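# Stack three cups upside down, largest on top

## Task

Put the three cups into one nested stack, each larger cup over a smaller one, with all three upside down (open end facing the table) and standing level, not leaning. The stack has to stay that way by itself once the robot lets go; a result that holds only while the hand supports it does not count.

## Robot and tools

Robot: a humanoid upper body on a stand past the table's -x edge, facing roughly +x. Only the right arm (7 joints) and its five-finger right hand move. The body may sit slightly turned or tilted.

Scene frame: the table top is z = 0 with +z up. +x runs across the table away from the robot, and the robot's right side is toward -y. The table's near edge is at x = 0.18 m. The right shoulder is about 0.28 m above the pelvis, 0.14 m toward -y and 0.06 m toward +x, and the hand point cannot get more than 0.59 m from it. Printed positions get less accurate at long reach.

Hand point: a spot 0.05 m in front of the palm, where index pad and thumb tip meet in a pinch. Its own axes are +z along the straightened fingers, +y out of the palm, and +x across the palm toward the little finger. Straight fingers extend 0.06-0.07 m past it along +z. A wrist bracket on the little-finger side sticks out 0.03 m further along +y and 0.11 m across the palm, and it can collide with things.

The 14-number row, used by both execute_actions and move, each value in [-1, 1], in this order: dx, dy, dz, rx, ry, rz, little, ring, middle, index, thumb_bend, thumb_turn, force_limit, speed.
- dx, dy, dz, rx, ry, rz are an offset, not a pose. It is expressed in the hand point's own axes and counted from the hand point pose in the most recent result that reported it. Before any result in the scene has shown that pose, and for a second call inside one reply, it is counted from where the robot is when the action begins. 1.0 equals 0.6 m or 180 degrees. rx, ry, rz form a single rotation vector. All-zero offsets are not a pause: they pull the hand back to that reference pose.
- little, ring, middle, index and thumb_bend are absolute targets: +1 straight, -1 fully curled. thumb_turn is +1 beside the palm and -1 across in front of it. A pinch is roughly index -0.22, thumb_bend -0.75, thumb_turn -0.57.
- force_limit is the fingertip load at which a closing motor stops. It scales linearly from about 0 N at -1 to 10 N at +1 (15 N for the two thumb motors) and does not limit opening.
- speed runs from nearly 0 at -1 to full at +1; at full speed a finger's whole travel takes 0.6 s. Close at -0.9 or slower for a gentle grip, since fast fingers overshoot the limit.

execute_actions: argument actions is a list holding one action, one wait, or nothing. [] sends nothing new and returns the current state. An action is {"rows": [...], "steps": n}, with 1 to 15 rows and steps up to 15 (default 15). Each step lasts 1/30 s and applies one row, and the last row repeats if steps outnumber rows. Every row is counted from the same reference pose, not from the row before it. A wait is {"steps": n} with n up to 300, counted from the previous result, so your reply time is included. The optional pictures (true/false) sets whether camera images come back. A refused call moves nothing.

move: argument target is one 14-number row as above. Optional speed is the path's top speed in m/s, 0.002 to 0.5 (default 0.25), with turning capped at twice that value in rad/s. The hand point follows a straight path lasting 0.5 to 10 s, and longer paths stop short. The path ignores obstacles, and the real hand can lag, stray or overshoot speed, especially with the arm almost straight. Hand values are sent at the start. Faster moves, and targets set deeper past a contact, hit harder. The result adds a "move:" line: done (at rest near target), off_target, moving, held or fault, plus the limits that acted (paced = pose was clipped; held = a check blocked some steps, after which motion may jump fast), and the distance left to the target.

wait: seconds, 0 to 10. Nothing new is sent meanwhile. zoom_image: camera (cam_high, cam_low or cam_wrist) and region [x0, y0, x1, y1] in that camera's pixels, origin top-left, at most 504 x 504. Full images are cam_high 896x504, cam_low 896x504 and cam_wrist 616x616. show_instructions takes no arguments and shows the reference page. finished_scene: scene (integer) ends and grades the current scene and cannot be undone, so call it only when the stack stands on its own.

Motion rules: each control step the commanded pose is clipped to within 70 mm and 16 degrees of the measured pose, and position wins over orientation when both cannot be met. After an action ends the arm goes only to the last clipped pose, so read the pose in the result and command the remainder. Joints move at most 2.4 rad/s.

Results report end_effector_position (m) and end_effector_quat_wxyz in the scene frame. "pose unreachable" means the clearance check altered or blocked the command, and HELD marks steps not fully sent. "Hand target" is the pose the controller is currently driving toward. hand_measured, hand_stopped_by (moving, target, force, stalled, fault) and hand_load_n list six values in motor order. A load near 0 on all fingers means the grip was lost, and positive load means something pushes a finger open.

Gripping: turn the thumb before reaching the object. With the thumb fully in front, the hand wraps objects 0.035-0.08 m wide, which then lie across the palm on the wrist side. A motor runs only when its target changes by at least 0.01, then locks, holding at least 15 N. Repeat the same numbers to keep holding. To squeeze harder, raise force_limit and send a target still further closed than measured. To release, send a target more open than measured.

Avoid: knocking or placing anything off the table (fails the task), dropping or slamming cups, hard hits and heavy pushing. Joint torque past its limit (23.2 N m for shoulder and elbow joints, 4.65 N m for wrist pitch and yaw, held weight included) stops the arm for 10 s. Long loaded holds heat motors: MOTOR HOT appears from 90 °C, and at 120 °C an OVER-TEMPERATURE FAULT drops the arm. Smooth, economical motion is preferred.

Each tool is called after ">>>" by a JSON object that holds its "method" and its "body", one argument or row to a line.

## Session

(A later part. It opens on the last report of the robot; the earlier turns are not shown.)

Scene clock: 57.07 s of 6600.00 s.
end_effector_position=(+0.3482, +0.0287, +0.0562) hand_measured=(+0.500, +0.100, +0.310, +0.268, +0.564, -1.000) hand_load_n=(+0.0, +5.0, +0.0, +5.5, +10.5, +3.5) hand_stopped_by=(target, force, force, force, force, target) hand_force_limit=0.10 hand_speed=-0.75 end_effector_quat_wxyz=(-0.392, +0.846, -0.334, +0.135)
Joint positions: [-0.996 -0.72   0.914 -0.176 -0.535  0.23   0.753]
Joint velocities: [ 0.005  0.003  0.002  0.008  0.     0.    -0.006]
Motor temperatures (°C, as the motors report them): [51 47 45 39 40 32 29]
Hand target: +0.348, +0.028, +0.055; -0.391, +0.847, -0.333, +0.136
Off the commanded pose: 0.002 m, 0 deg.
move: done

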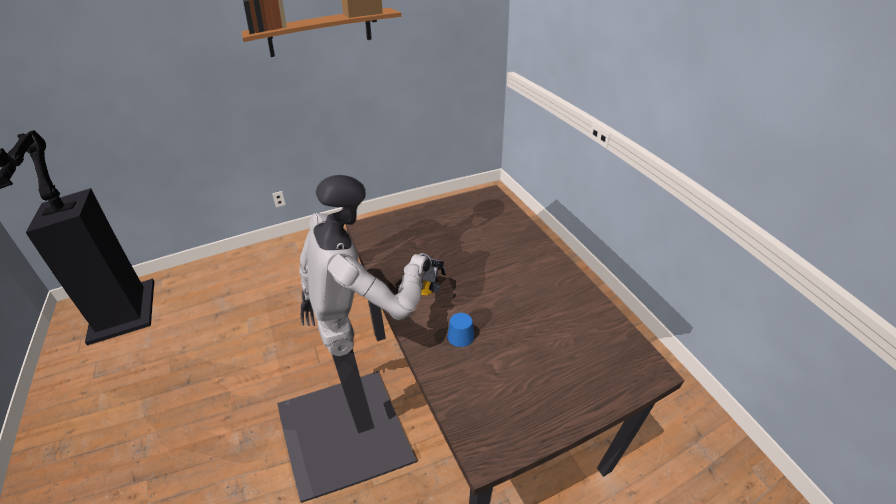

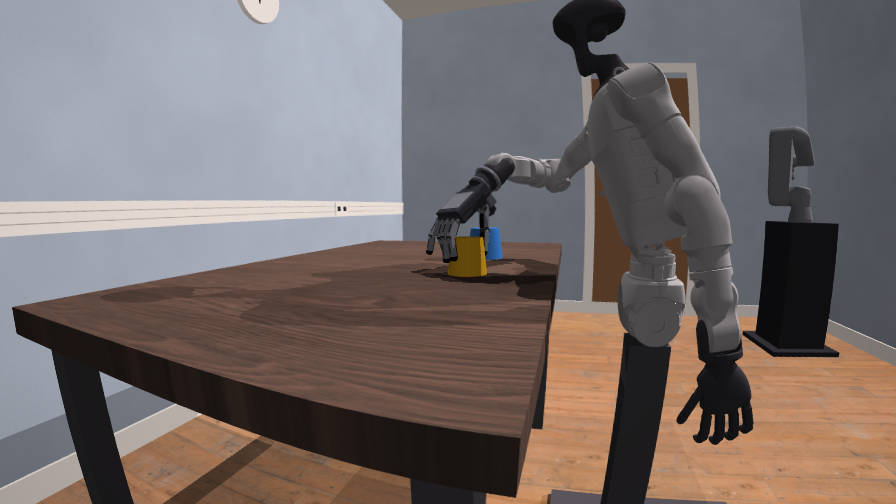

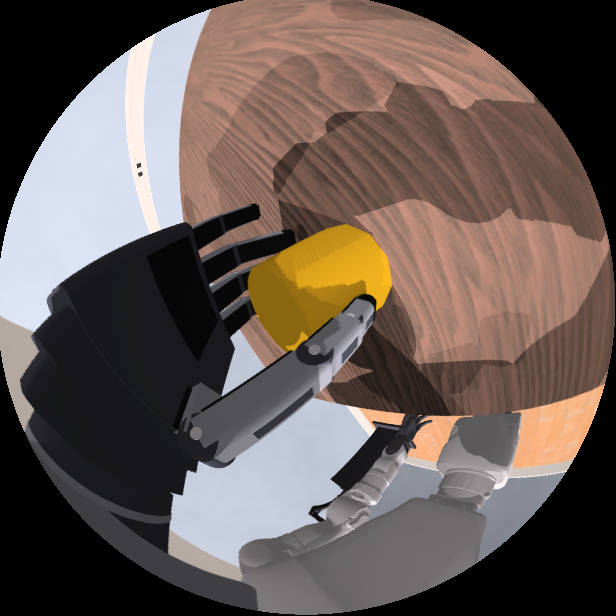

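>>> {"method": "move", "body": {
  "target": [0,0.002,0.002,0,0,0,1,1,1,1,1,-1,0.1,-0.4],
  "speed": 0.02
}}

>>> {"method": "move", "body": {
  "target": [0,-0.096,-0.08,0,0,0,1,1,1,1,1,-1,0.1,-0.4],
  "speed": 0.15
}}

>>> {"method": "move", "body": {
  "target": [0.32,0.183,-0.218,0,0,0,1,1,1,1,1,-1,0.1,-0.4],
  "speed": 0.2
}}

>>> {"method": "zoom_image", "body": {
  "camera": "cam_low",
  "region": [400, 150, 580, 290]
}}

Scene clock: 63.77 s of 6600.00 s.
end_effector_position=(+0.3489, +0.0286, +0.0555) hand_measured=(+1.000, +1.000, +1.000, +1.000, +1.000, -1.000) hand_load_n=(+0.0, +0.0, +0.0, +0.0, +0.0, +0.0) hand_stopped_by=(target, target, target, target, target, target) hand_force_limit=0.10 hand_speed=-0.40 end_effector_quat_wxyz=(-0.393, +0.846, -0.334, +0.136)
Joint positions: [-0.996 -0.72   0.916 -0.172 -0.535  0.23   0.747]
Joint velocities: [ 0.002  0.005 -0.003  0.008 -0.011  0.     0.   ]
Motor temperatures (°C, as the motors report them): [51 46 45 39 40 32 29]
Hand target: +0.348, +0.029, +0.054; -0.392, +0.846, -0.334, +0.135
Off the commanded pose: 0.001 m, 0 deg.
After step 90, 2.53 s passed at rest.
move: done

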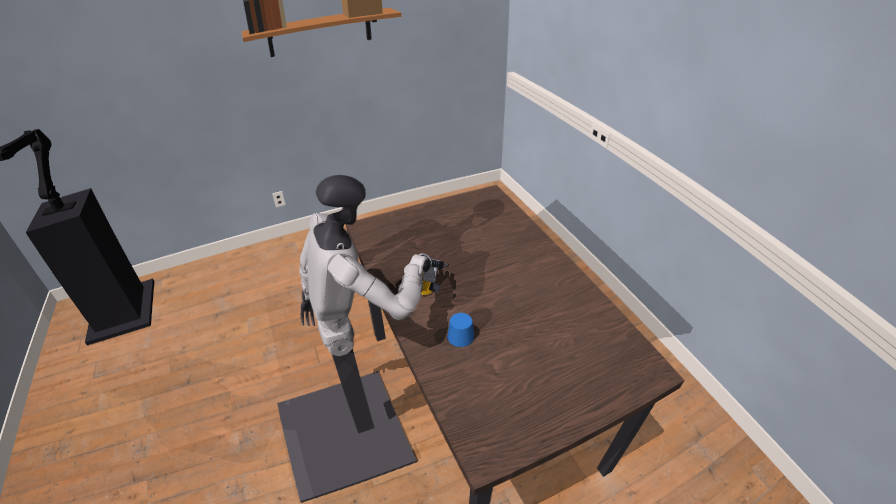

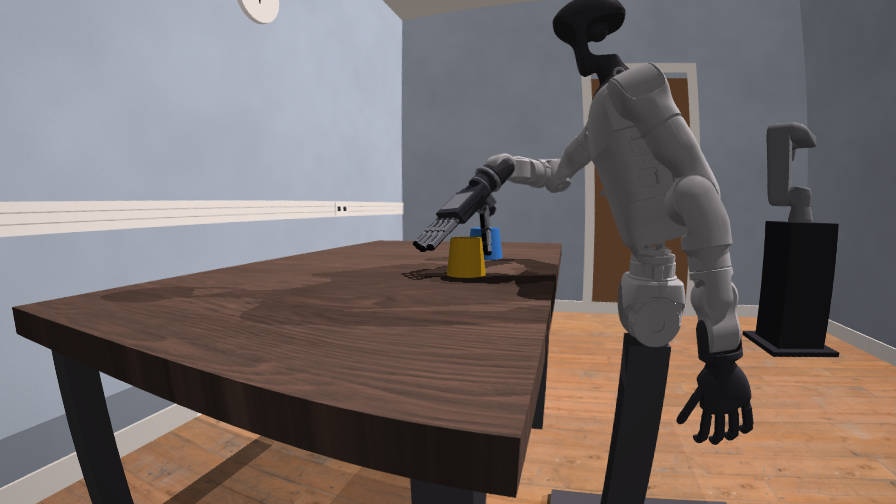

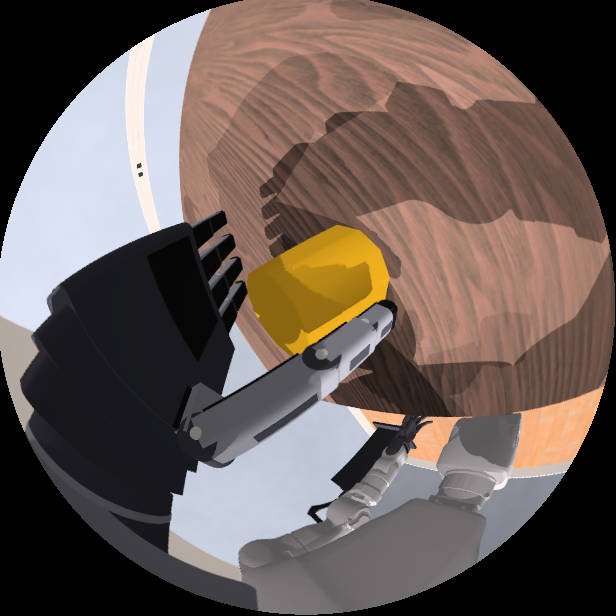

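Scene clock: 64.70 s of 6600.00 s.
end_effector_position=(+0.3499, +0.0275, +0.1308) hand_measured=(+1.000, +1.000, +1.000, +1.000, +1.000, -1.000) hand_load_n=(+0.0, +0.0, +0.0, +0.0, +0.0, +0.0) hand_stopped_by=(target, target, target, target, target, target) hand_force_limit=0.10 hand_speed=-0.40 end_effector_quat_wxyz=(-0.393, +0.847, -0.331, +0.139)
Joint positions: [-1.153 -0.78   0.774 -0.327 -0.417  0.326  1.   ]
Joint velocities: [ 0.008 -0.008 -0.003  0.006  0.     0.     0.002]
Motor temperatures (°C, as the motors report them): [51 46 45 39 40 32 29]
Hand target: +0.349, +0.027, +0.130; -0.392, +0.847, -0.332, +0.136
Off the commanded pose: 0.002 m, 1 deg.
move: done

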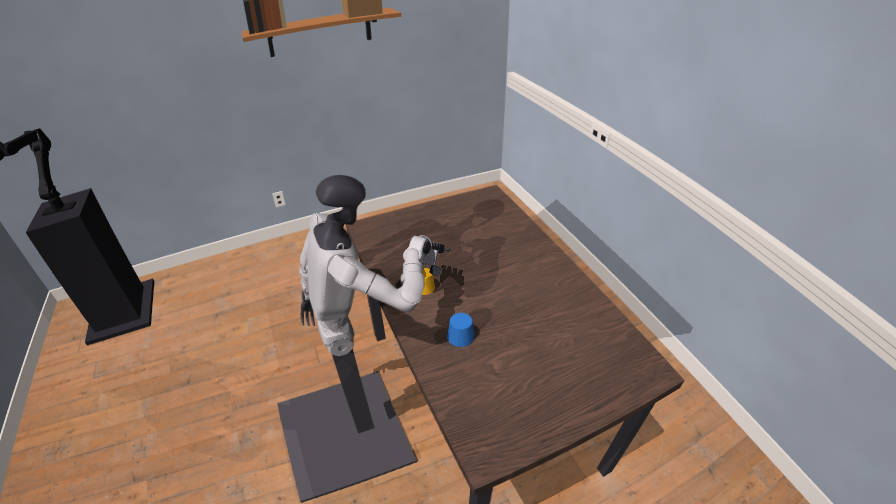

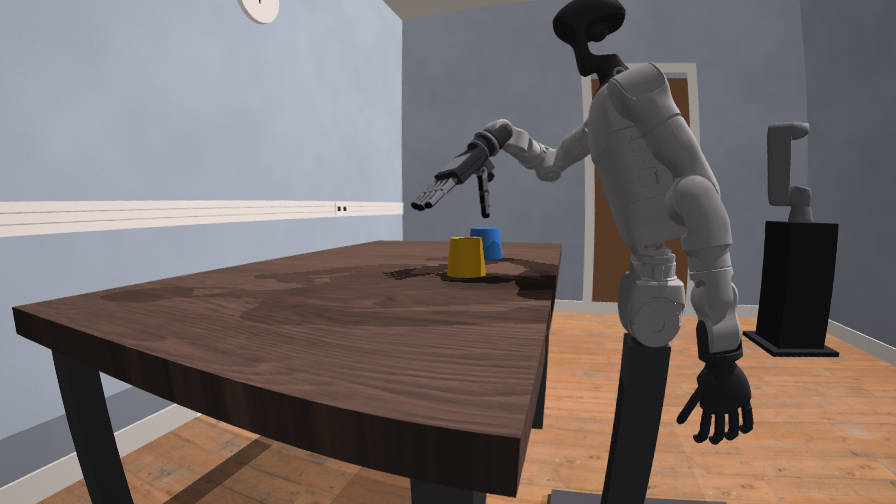

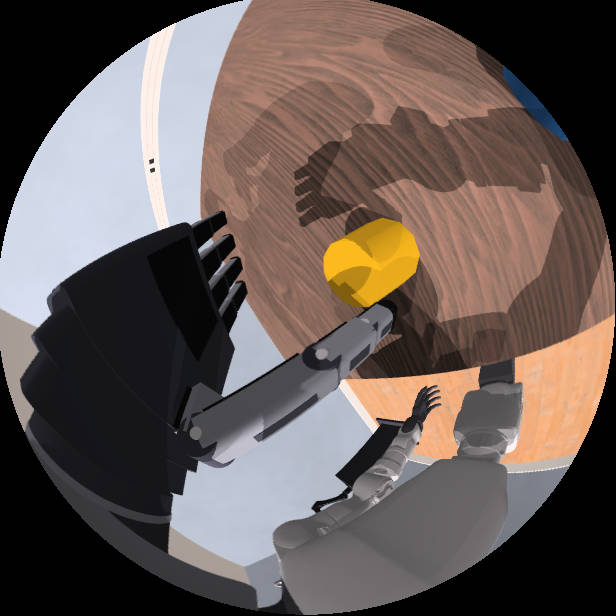

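Scene clock: 66.60 s of 6600.00 s.
end_effector_position=(+0.3838, -0.2271, +0.1339) hand_measured=(+1.000, +1.000, +1.000, +1.000, +1.000, -1.000) hand_load_n=(+0.0, +0.0, +0.0, +0.0, +0.0, +0.0) hand_stopped_by=(target, target, target, target, target, target) hand_force_limit=0.10 hand_speed=-0.40 end_effector_quat_wxyz=(-0.400, +0.837, -0.334, +0.167)
Joint positions: [-1.233 -1.172  0.544  1.237 -0.462 -1.427  0.611]
Joint velocities: [-0.27   0.078  0.057  0.4   -0.443 -0.24  -0.325]
Motor temperatures (°C, as the motors report them): [51 47 45 39 40 32 29]
Hand target: +0.384, -0.227, +0.133; -0.400, +0.838, -0.332, +0.165
Off the commanded pose: 0.008 m, 3 deg.
move: off_target

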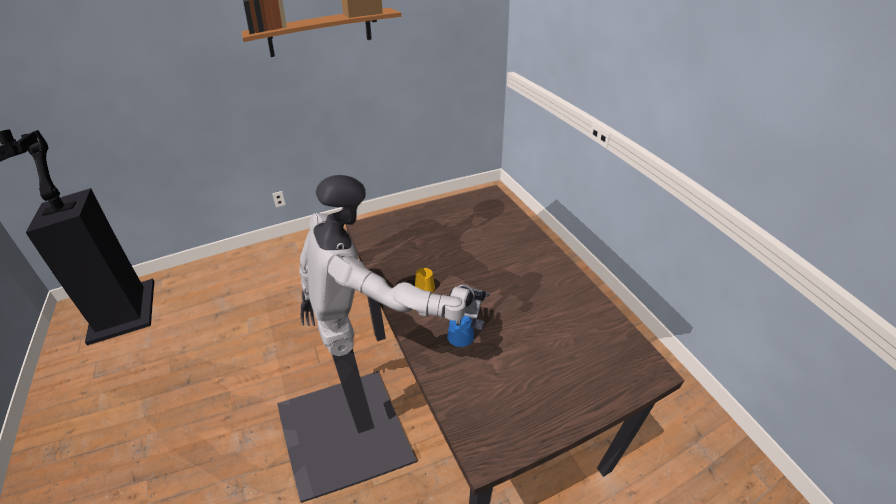

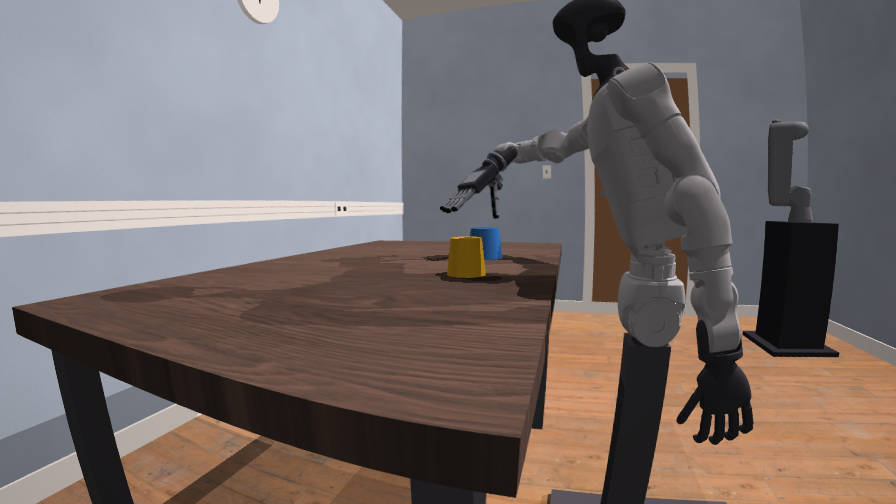

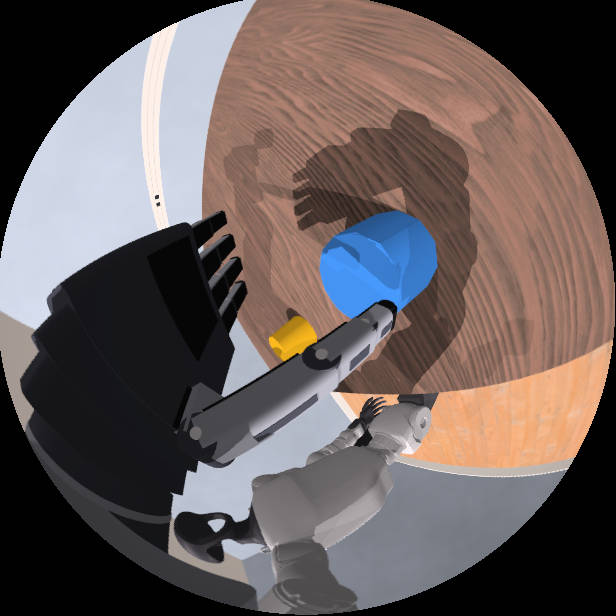

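Region (400, 150, 580, 290) of cam_low's 896x504 image, scaled by 2.800, with more detail than that image has.

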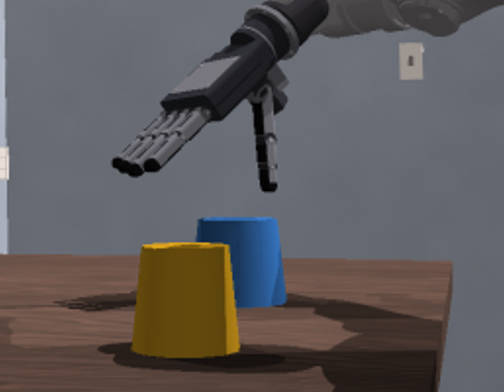

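>>> {"method": "move", "body": {
  "target": [-0.003,0.037,-0.006,0,0.107,0.089,1,1,1,1,1,-1,0.1,-0.4],
  "speed": 0.15
}}

>>> {"method": "zoom_image", "body": {
  "camera": "cam_low",
  "region": [400, 150, 580, 290]
}}

Scene clock: 74.33 s of 6600.00 s.
end_effector_position=(+0.3672, -0.2326, +0.1146) hand_measured=(+1.000, +1.000, +1.000, +1.000, +1.000, -1.000) hand_load_n=(+0.0, +0.0, +0.0, +0.0, +0.0, +0.0) hand_stopped_by=(target, target, target, target, target, target) hand_force_limit=0.10 hand_speed=-0.40 end_effector_quat_wxyz=(-0.352, +0.750, -0.509, +0.231)
Joint positions: [-0.414 -1.571  0.339  0.097 -0.033 -0.346  0.498]
Joint velocities: [-0.009 -0.002 -0.002 -0.006  0.     0.008 -0.003]
Motor temperatures (°C, as the motors report them): [51 48 44 39 40 32 29]
Hand target: +0.367, -0.232, +0.115; -0.354, +0.749, -0.510, +0.232
Off the commanded pose: 0.008 m, 2 deg.
After step 90, 2.93 s passed at rest.
move: off_target

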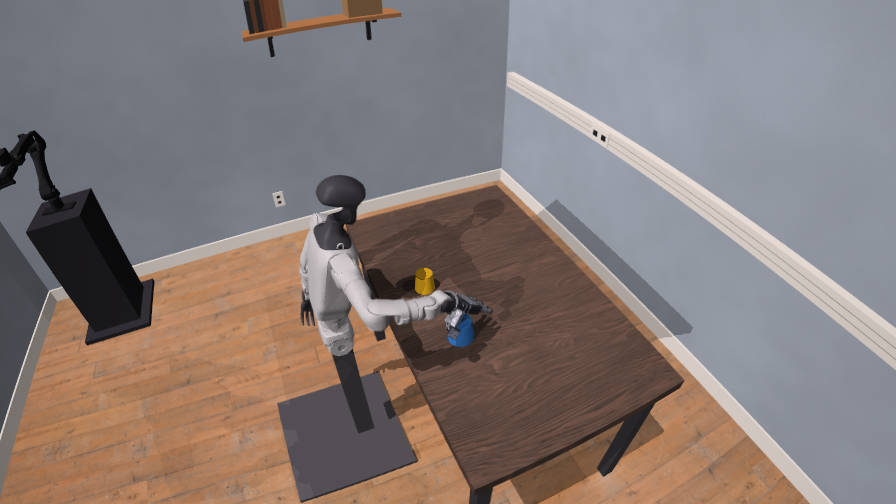

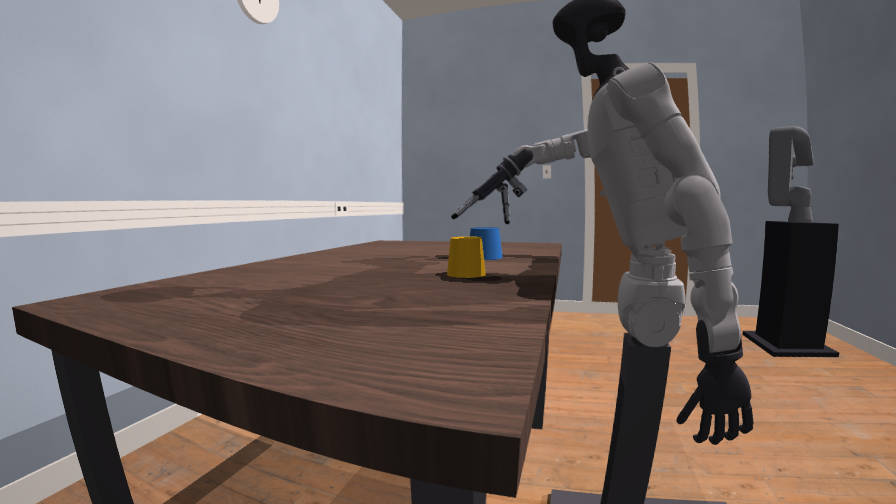

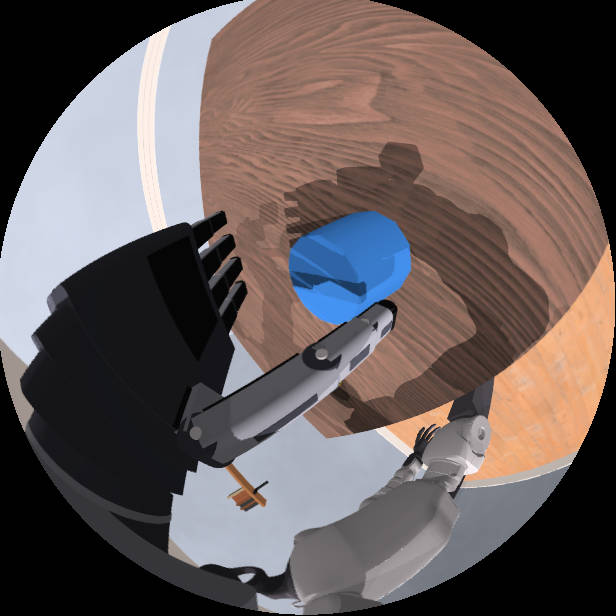

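Region (400, 150, 580, 290) of cam_low's 896x504 image, scaled by 2.800, with more detail than that image has.

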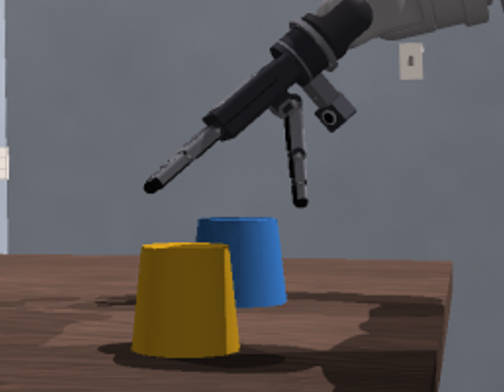

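>>> {"method": "move", "body": {
  "target": [0,0.054,0.06,0,0,0,1,1,1,1,1,-1,0.1,-0.4],
  "speed": 0.06
}}

>>> {"method": "zoom_image", "body": {
  "camera": "cam_low",
  "region": [400, 150, 580, 290]
}}

Scene clock: 78.03 s of 6600.00 s.
end_effector_position=(+0.3740, -0.2306, +0.0672) hand_measured=(+1.000, +1.000, +1.000, +1.000, +1.000, -1.000) hand_load_n=(+0.0, +0.0, +0.0, +0.0, +0.0, +0.0) hand_stopped_by=(target, target, target, target, target, target) hand_force_limit=0.10 hand_speed=-0.40 end_effector_quat_wxyz=(-0.353, +0.749, -0.512, +0.231)
Joint positions: [-0.473 -1.379  0.43   0.21  -0.215 -0.355  0.431]
Joint velocities: [-0.014 -0.006 -0.003 -0.002 -0.006 -0.005 -0.003]
Motor temperatures (°C, as the motors report them): [50 49 45 39 40 32 29]
Hand target: +0.375, -0.231, +0.067; -0.353, +0.749, -0.510, +0.233
Off the commanded pose: 0.001 m, 0 deg.
move: done

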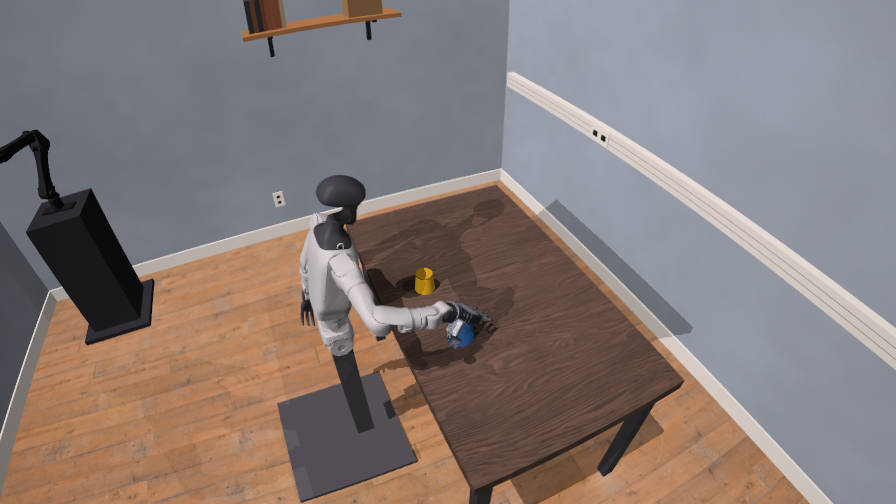

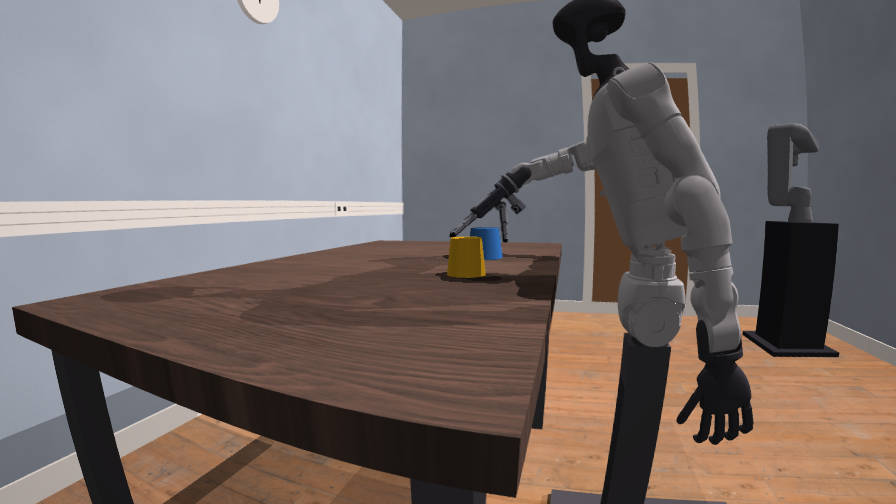

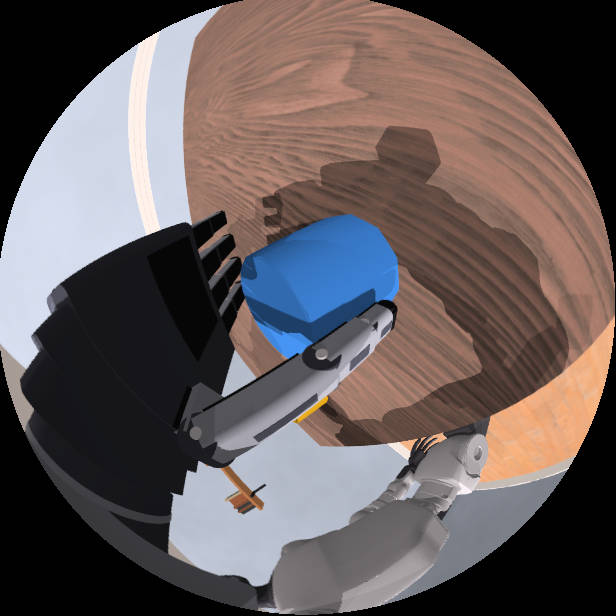

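Region (400, 150, 580, 290) of cam_low's 896x504 image, scaled by 2.800, with more detail than that image has.

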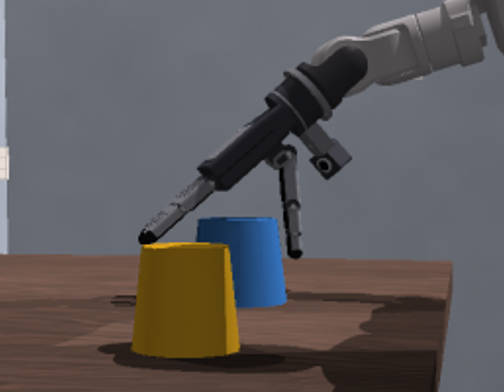

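>>> {"method": "move", "body": {
  "target": [0,0.004,0.008,0,0,0,0.5,-0.5,-0.5,-0.5,-0.5,-1,0.1,-0.75],
  "speed": 0.03
}}

Scene clock: 81.77 s of 6600.00 s.
end_effector_position=(+0.3775, -0.2300, +0.0645) hand_measured=(+0.500, +0.238, +0.422, +0.392, +0.676, -1.000) hand_load_n=(+0.0, +3.5, +1.0, +6.5, +12.5, +2.0) hand_stopped_by=(target, force, force, force, force, target) hand_force_limit=0.10 hand_speed=-0.75 end_effector_quat_wxyz=(-0.354, +0.747, -0.512, +0.233)
Joint positions: [-0.491 -1.356  0.44   0.23  -0.232 -0.356  0.427]
Joint velocities: [0.014 0.    0.005 0.012 0.008 0.    0.   ]
Motor temperatures (°C, as the motors report them): [50 50 45 39 40 32 29]
Hand target: +0.376, -0.230, +0.062; -0.353, +0.749, -0.512, +0.231
Off the commanded pose: 0.003 m, 0 deg.
move: done

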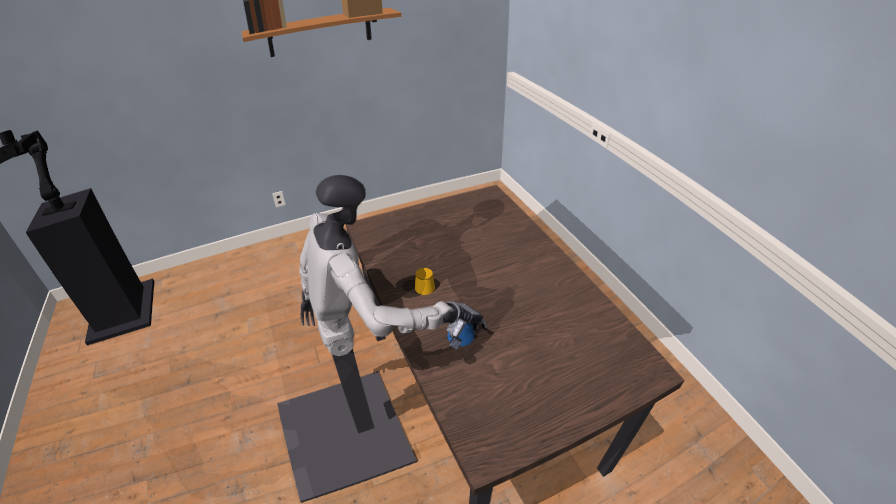

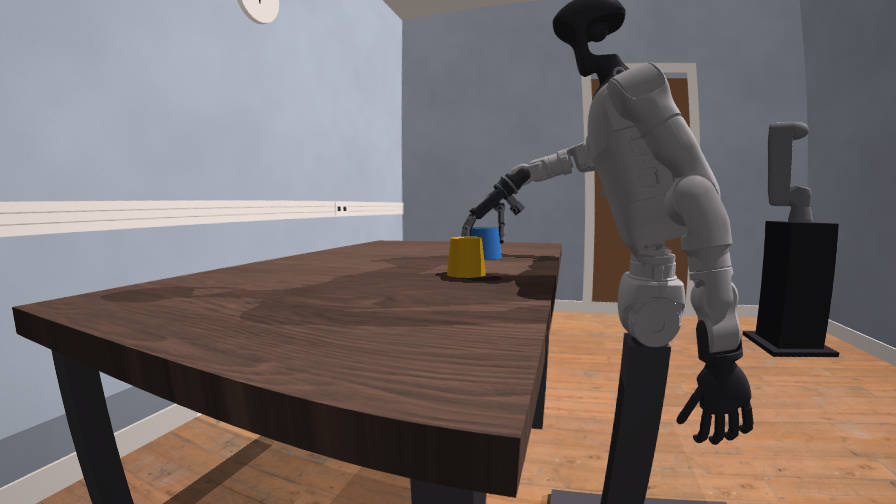

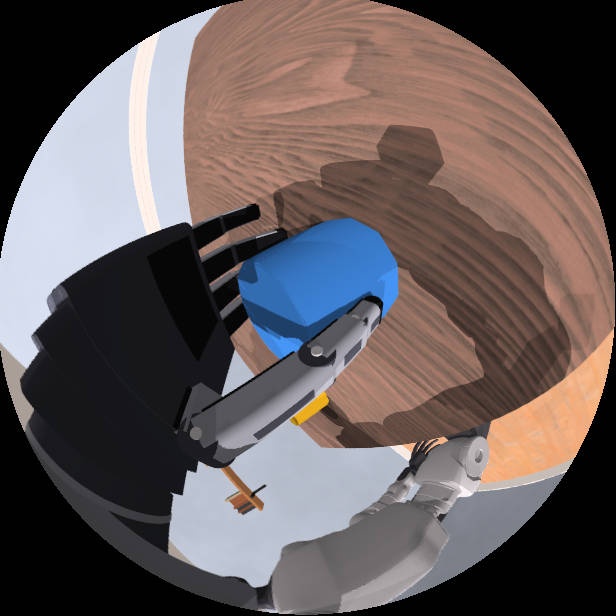

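>>> {"method": "move", "body": {
  "target": [0,-0.07,-0.059,0,0,0,0.5,-0.5,-0.5,-0.5,-0.5,-1,0.1,-0.75],
  "speed": 0.1
}}

>>> {"method": "move", "body": {
  "target": [-0.415,-0.123,0.048,0,-0.106,-0.089,0.5,-0.5,-0.5,-0.5,-0.5,-1,0.1,-0.75],
  "speed": 0.13
}}

>>> {"method": "zoom_image", "body": {
  "camera": "cam_low",
  "region": [400, 150, 580, 290]
}}

>>> {"method": "zoom_image", "body": {
  "camera": "cam_wrist",
  "region": [280, 160, 460, 340]
}}

>>> {"method": "zoom_image", "body": {
  "camera": "cam_high",
  "region": [395, 240, 465, 305]
}}

Scene clock: 90.33 s of 6600.00 s.
end_effector_position=(+0.3763, -0.2304, +0.1191) hand_measured=(+0.500, +0.238, +0.422, +0.392, +0.676, -1.000) hand_load_n=(+0.0, +3.5, +1.5, +7.0, +12.5, +2.0) hand_stopped_by=(target, force, force, force, force, target) hand_force_limit=0.10 hand_speed=-0.75 end_effector_quat_wxyz=(-0.354, +0.749, -0.510, +0.234)
Joint positions: [-0.489 -1.524  0.345  0.126 -0.056 -0.337  0.556]
Joint velocities: [-0.011  0.006  0.     0.012  0.002  0.001  0.001]
Motor temperatures (°C, as the motors report them): [49 52 45 39 40 32 29]
Hand target: +0.376, -0.230, +0.119; -0.354, +0.748, -0.511, +0.232
Off the commanded pose: 0.001 m, 0 deg.
After step 90, 4.67 s passed at rest.
move: done

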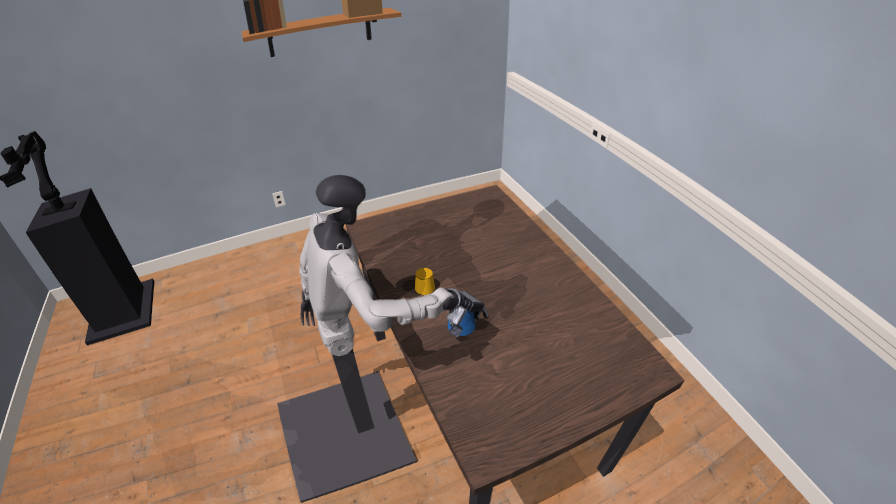

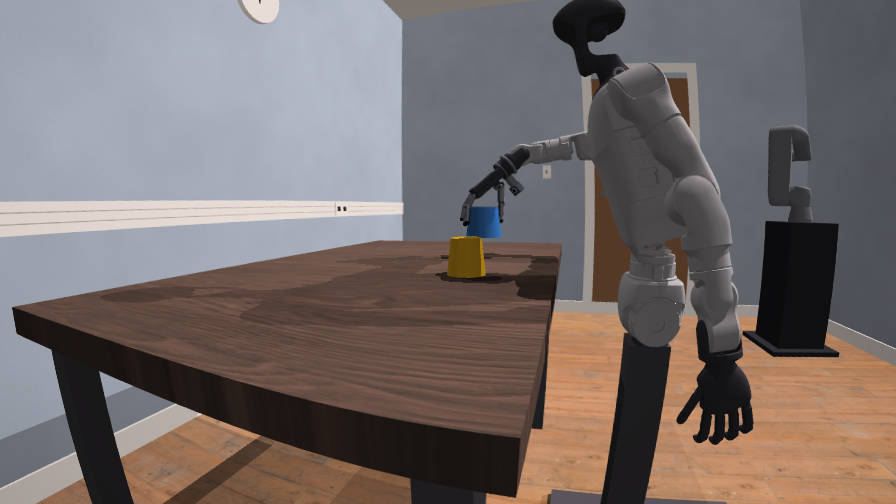

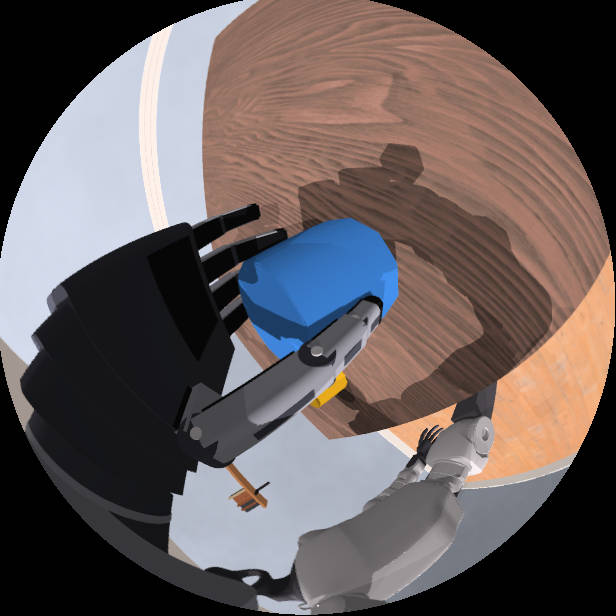

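Scene clock: 92.73 s of 6600.00 s.
end_effector_position=(+0.3444, +0.0211, +0.1540) hand_measured=(+0.500, +0.238, +0.422, +0.392, +0.676, -1.000) hand_load_n=(+0.0, +3.5, +1.5, +7.0, +12.5, +2.0) hand_stopped_by=(target, force, force, force, force, target) hand_force_limit=0.10 hand_speed=-0.75 end_effector_quat_wxyz=(-0.389, +0.845, -0.336, +0.149)
Joint positions: [-1.234 -0.858  0.786 -0.428 -0.341  0.431  1.036]
Joint velocities: [ 0.     0.     0.002 -0.005  0.     0.     0.   ]
Motor temperatures (°C, as the motors report them): [49 51 45 39 40 32 29]
Hand target: +0.346, +0.020, +0.154; -0.387, +0.845, -0.337, +0.152
Off the commanded pose: 0.009 m, 1 deg.
move: off_target

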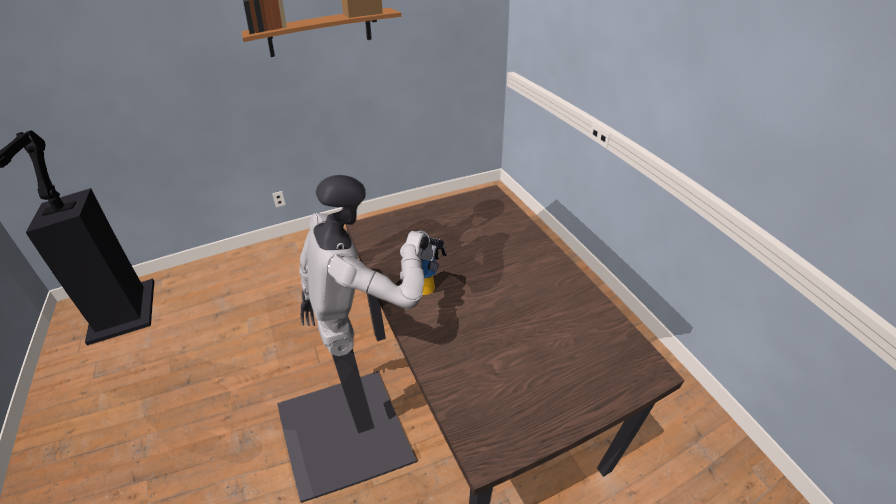

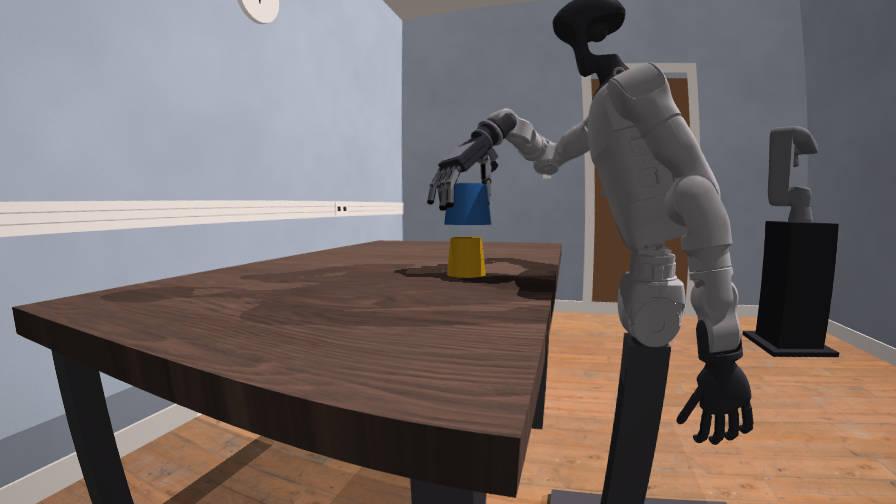

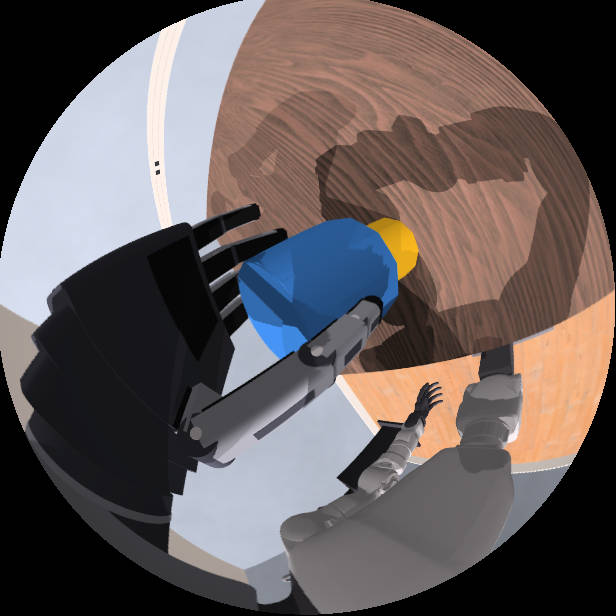

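Region (400, 150, 580, 290) of cam_low's 896x504 image, scaled by 2.800, with more detail than that image has.

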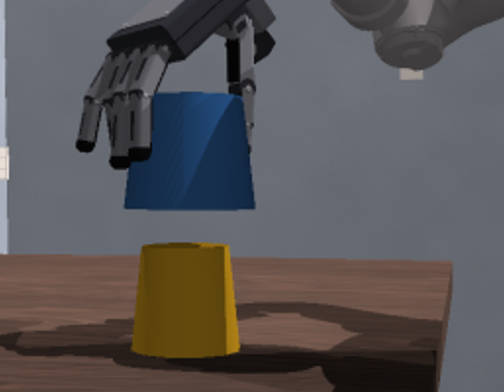

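Region (280, 160, 460, 340) of cam_wrist's 616x616 image, scaled by 2.800, with more detail than that image has.

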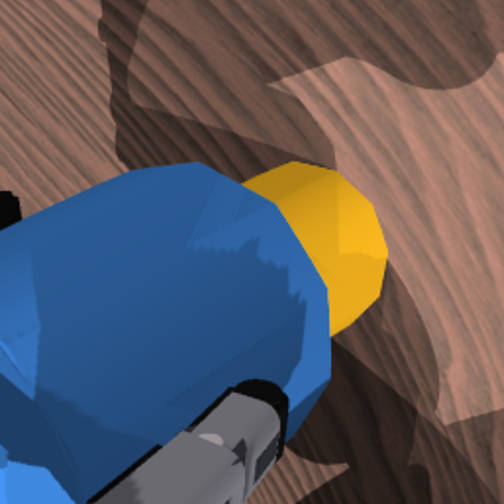

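Region (395, 240, 465, 305) of cam_high's 896x504 image, scaled by 7.200, with more detail than that image has; it fills the top 468 rows of this view, and the rest is white.

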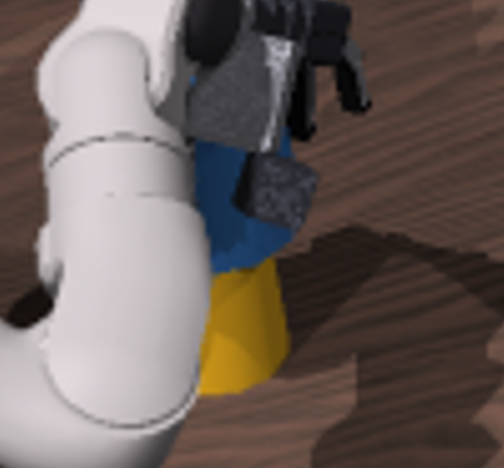

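>>> {"method": "execute_actions", "body": {
  "actions": []
}}

Scene clock: 101.77 s of 6600.00 s.
end_effector_position=(+0.3444, +0.0211, +0.1539) hand_measured=(+0.500, +0.238, +0.422, +0.392, +0.676, -1.000) hand_load_n=(+0.0, +3.5, +1.5, +7.0, +12.5, +2.0) hand_stopped_by=(target, force, force, force, force, target) hand_force_limit=0.10 hand_speed=-0.75 end_effector_quat_wxyz=(-0.389, +0.845, -0.336, +0.149)
Joint positions: [-1.234 -0.858  0.786 -0.428 -0.341  0.431  1.036]
Joint velocities: [ 0.005  0.003 -0.006 -0.003  0.     0.     0.   ]
Motor temperatures (°C, as the motors report them): [51 49 45 39 40 32 29]
Hand target: +0.346, +0.020, +0.154; -0.387, +0.845, -0.337, +0.152
Off the commanded pose: 0.009 m, 1 deg.
Steps of this call (steps 1 to 90: nothing new was sent; then 6.03 s passed at rest). Readings (end_effector_position | what the end effector reports):
1: (+0.3444, +0.0211, +0.1540) | hand_measured=(+0.500, +0.238, +0.422, +0.392, +0.676, -1.000) hand_load_n=(+0.0, +3.5, +1.5, +7.0, +12.5, +2.0) hand_stopped_by=(target, force, force, force, force, target) hand_force_limit=0.10 hand_speed=-0.75
2: (+0.3444, +0.0211, +0.1540) | hand_measured=(+0.500, +0.238, +0.422, +0.392, +0.676, -1.000) hand_load_n=(+0.0, +3.5, +1.5, +7.0, +12.5, +2.0) hand_stopped_by=(target, force, force, force, force, target) hand_force_limit=0.10 hand_speed=-0.75
4: (+0.3444, +0.0211, +0.1540) | hand_measured=(+0.500, +0.238, +0.422, +0.392, +0.676, -1.000) hand_load_n=(+0.0, +3.5, +1.5, +7.0, +12.5, +2.0) hand_stopped_by=(target, force, force, force, force, target) hand_force_limit=0.10 hand_speed=-0.75
8: (+0.3444, +0.0211, +0.1540) | hand_measured=(+0.500, +0.238, +0.422, +0.392, +0.676, -1.000) hand_load_n=(+0.0, +3.5, +1.5, +7.0, +12.5, +2.0) hand_stopped_by=(target, force, force, force, force, target) hand_force_limit=0.10 hand_speed=-0.75
90: the state above

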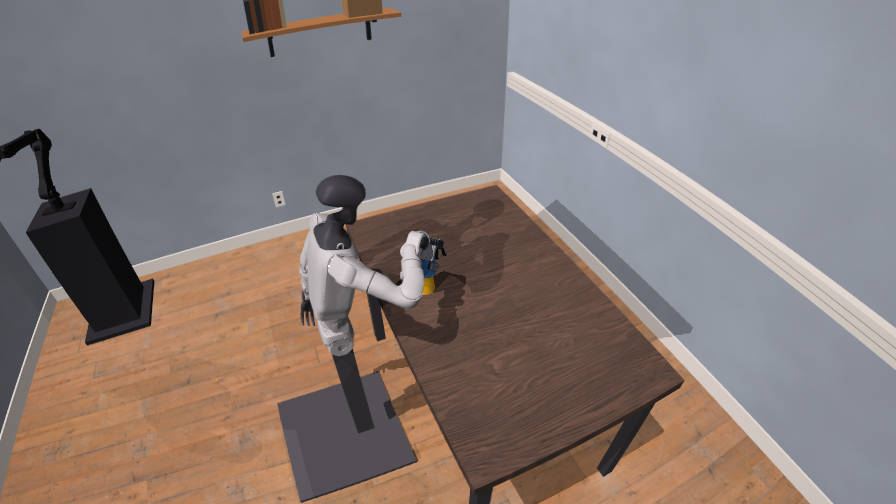

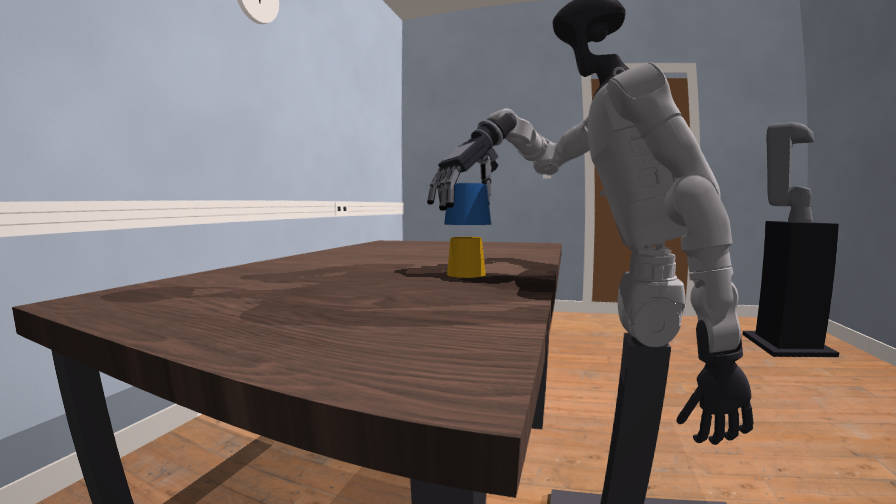

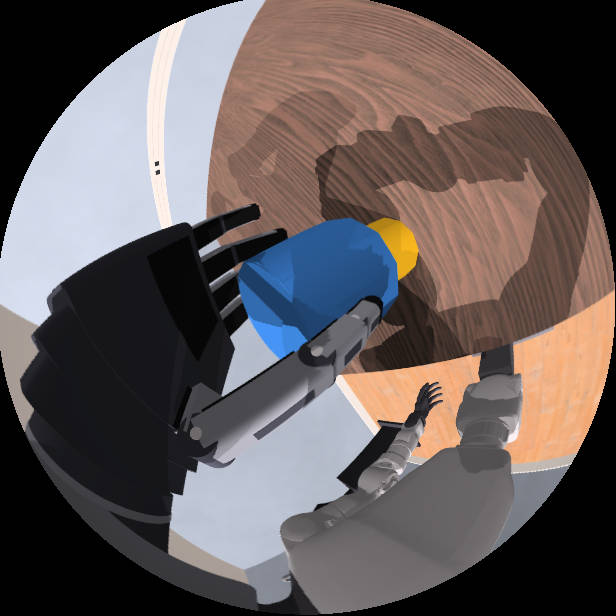

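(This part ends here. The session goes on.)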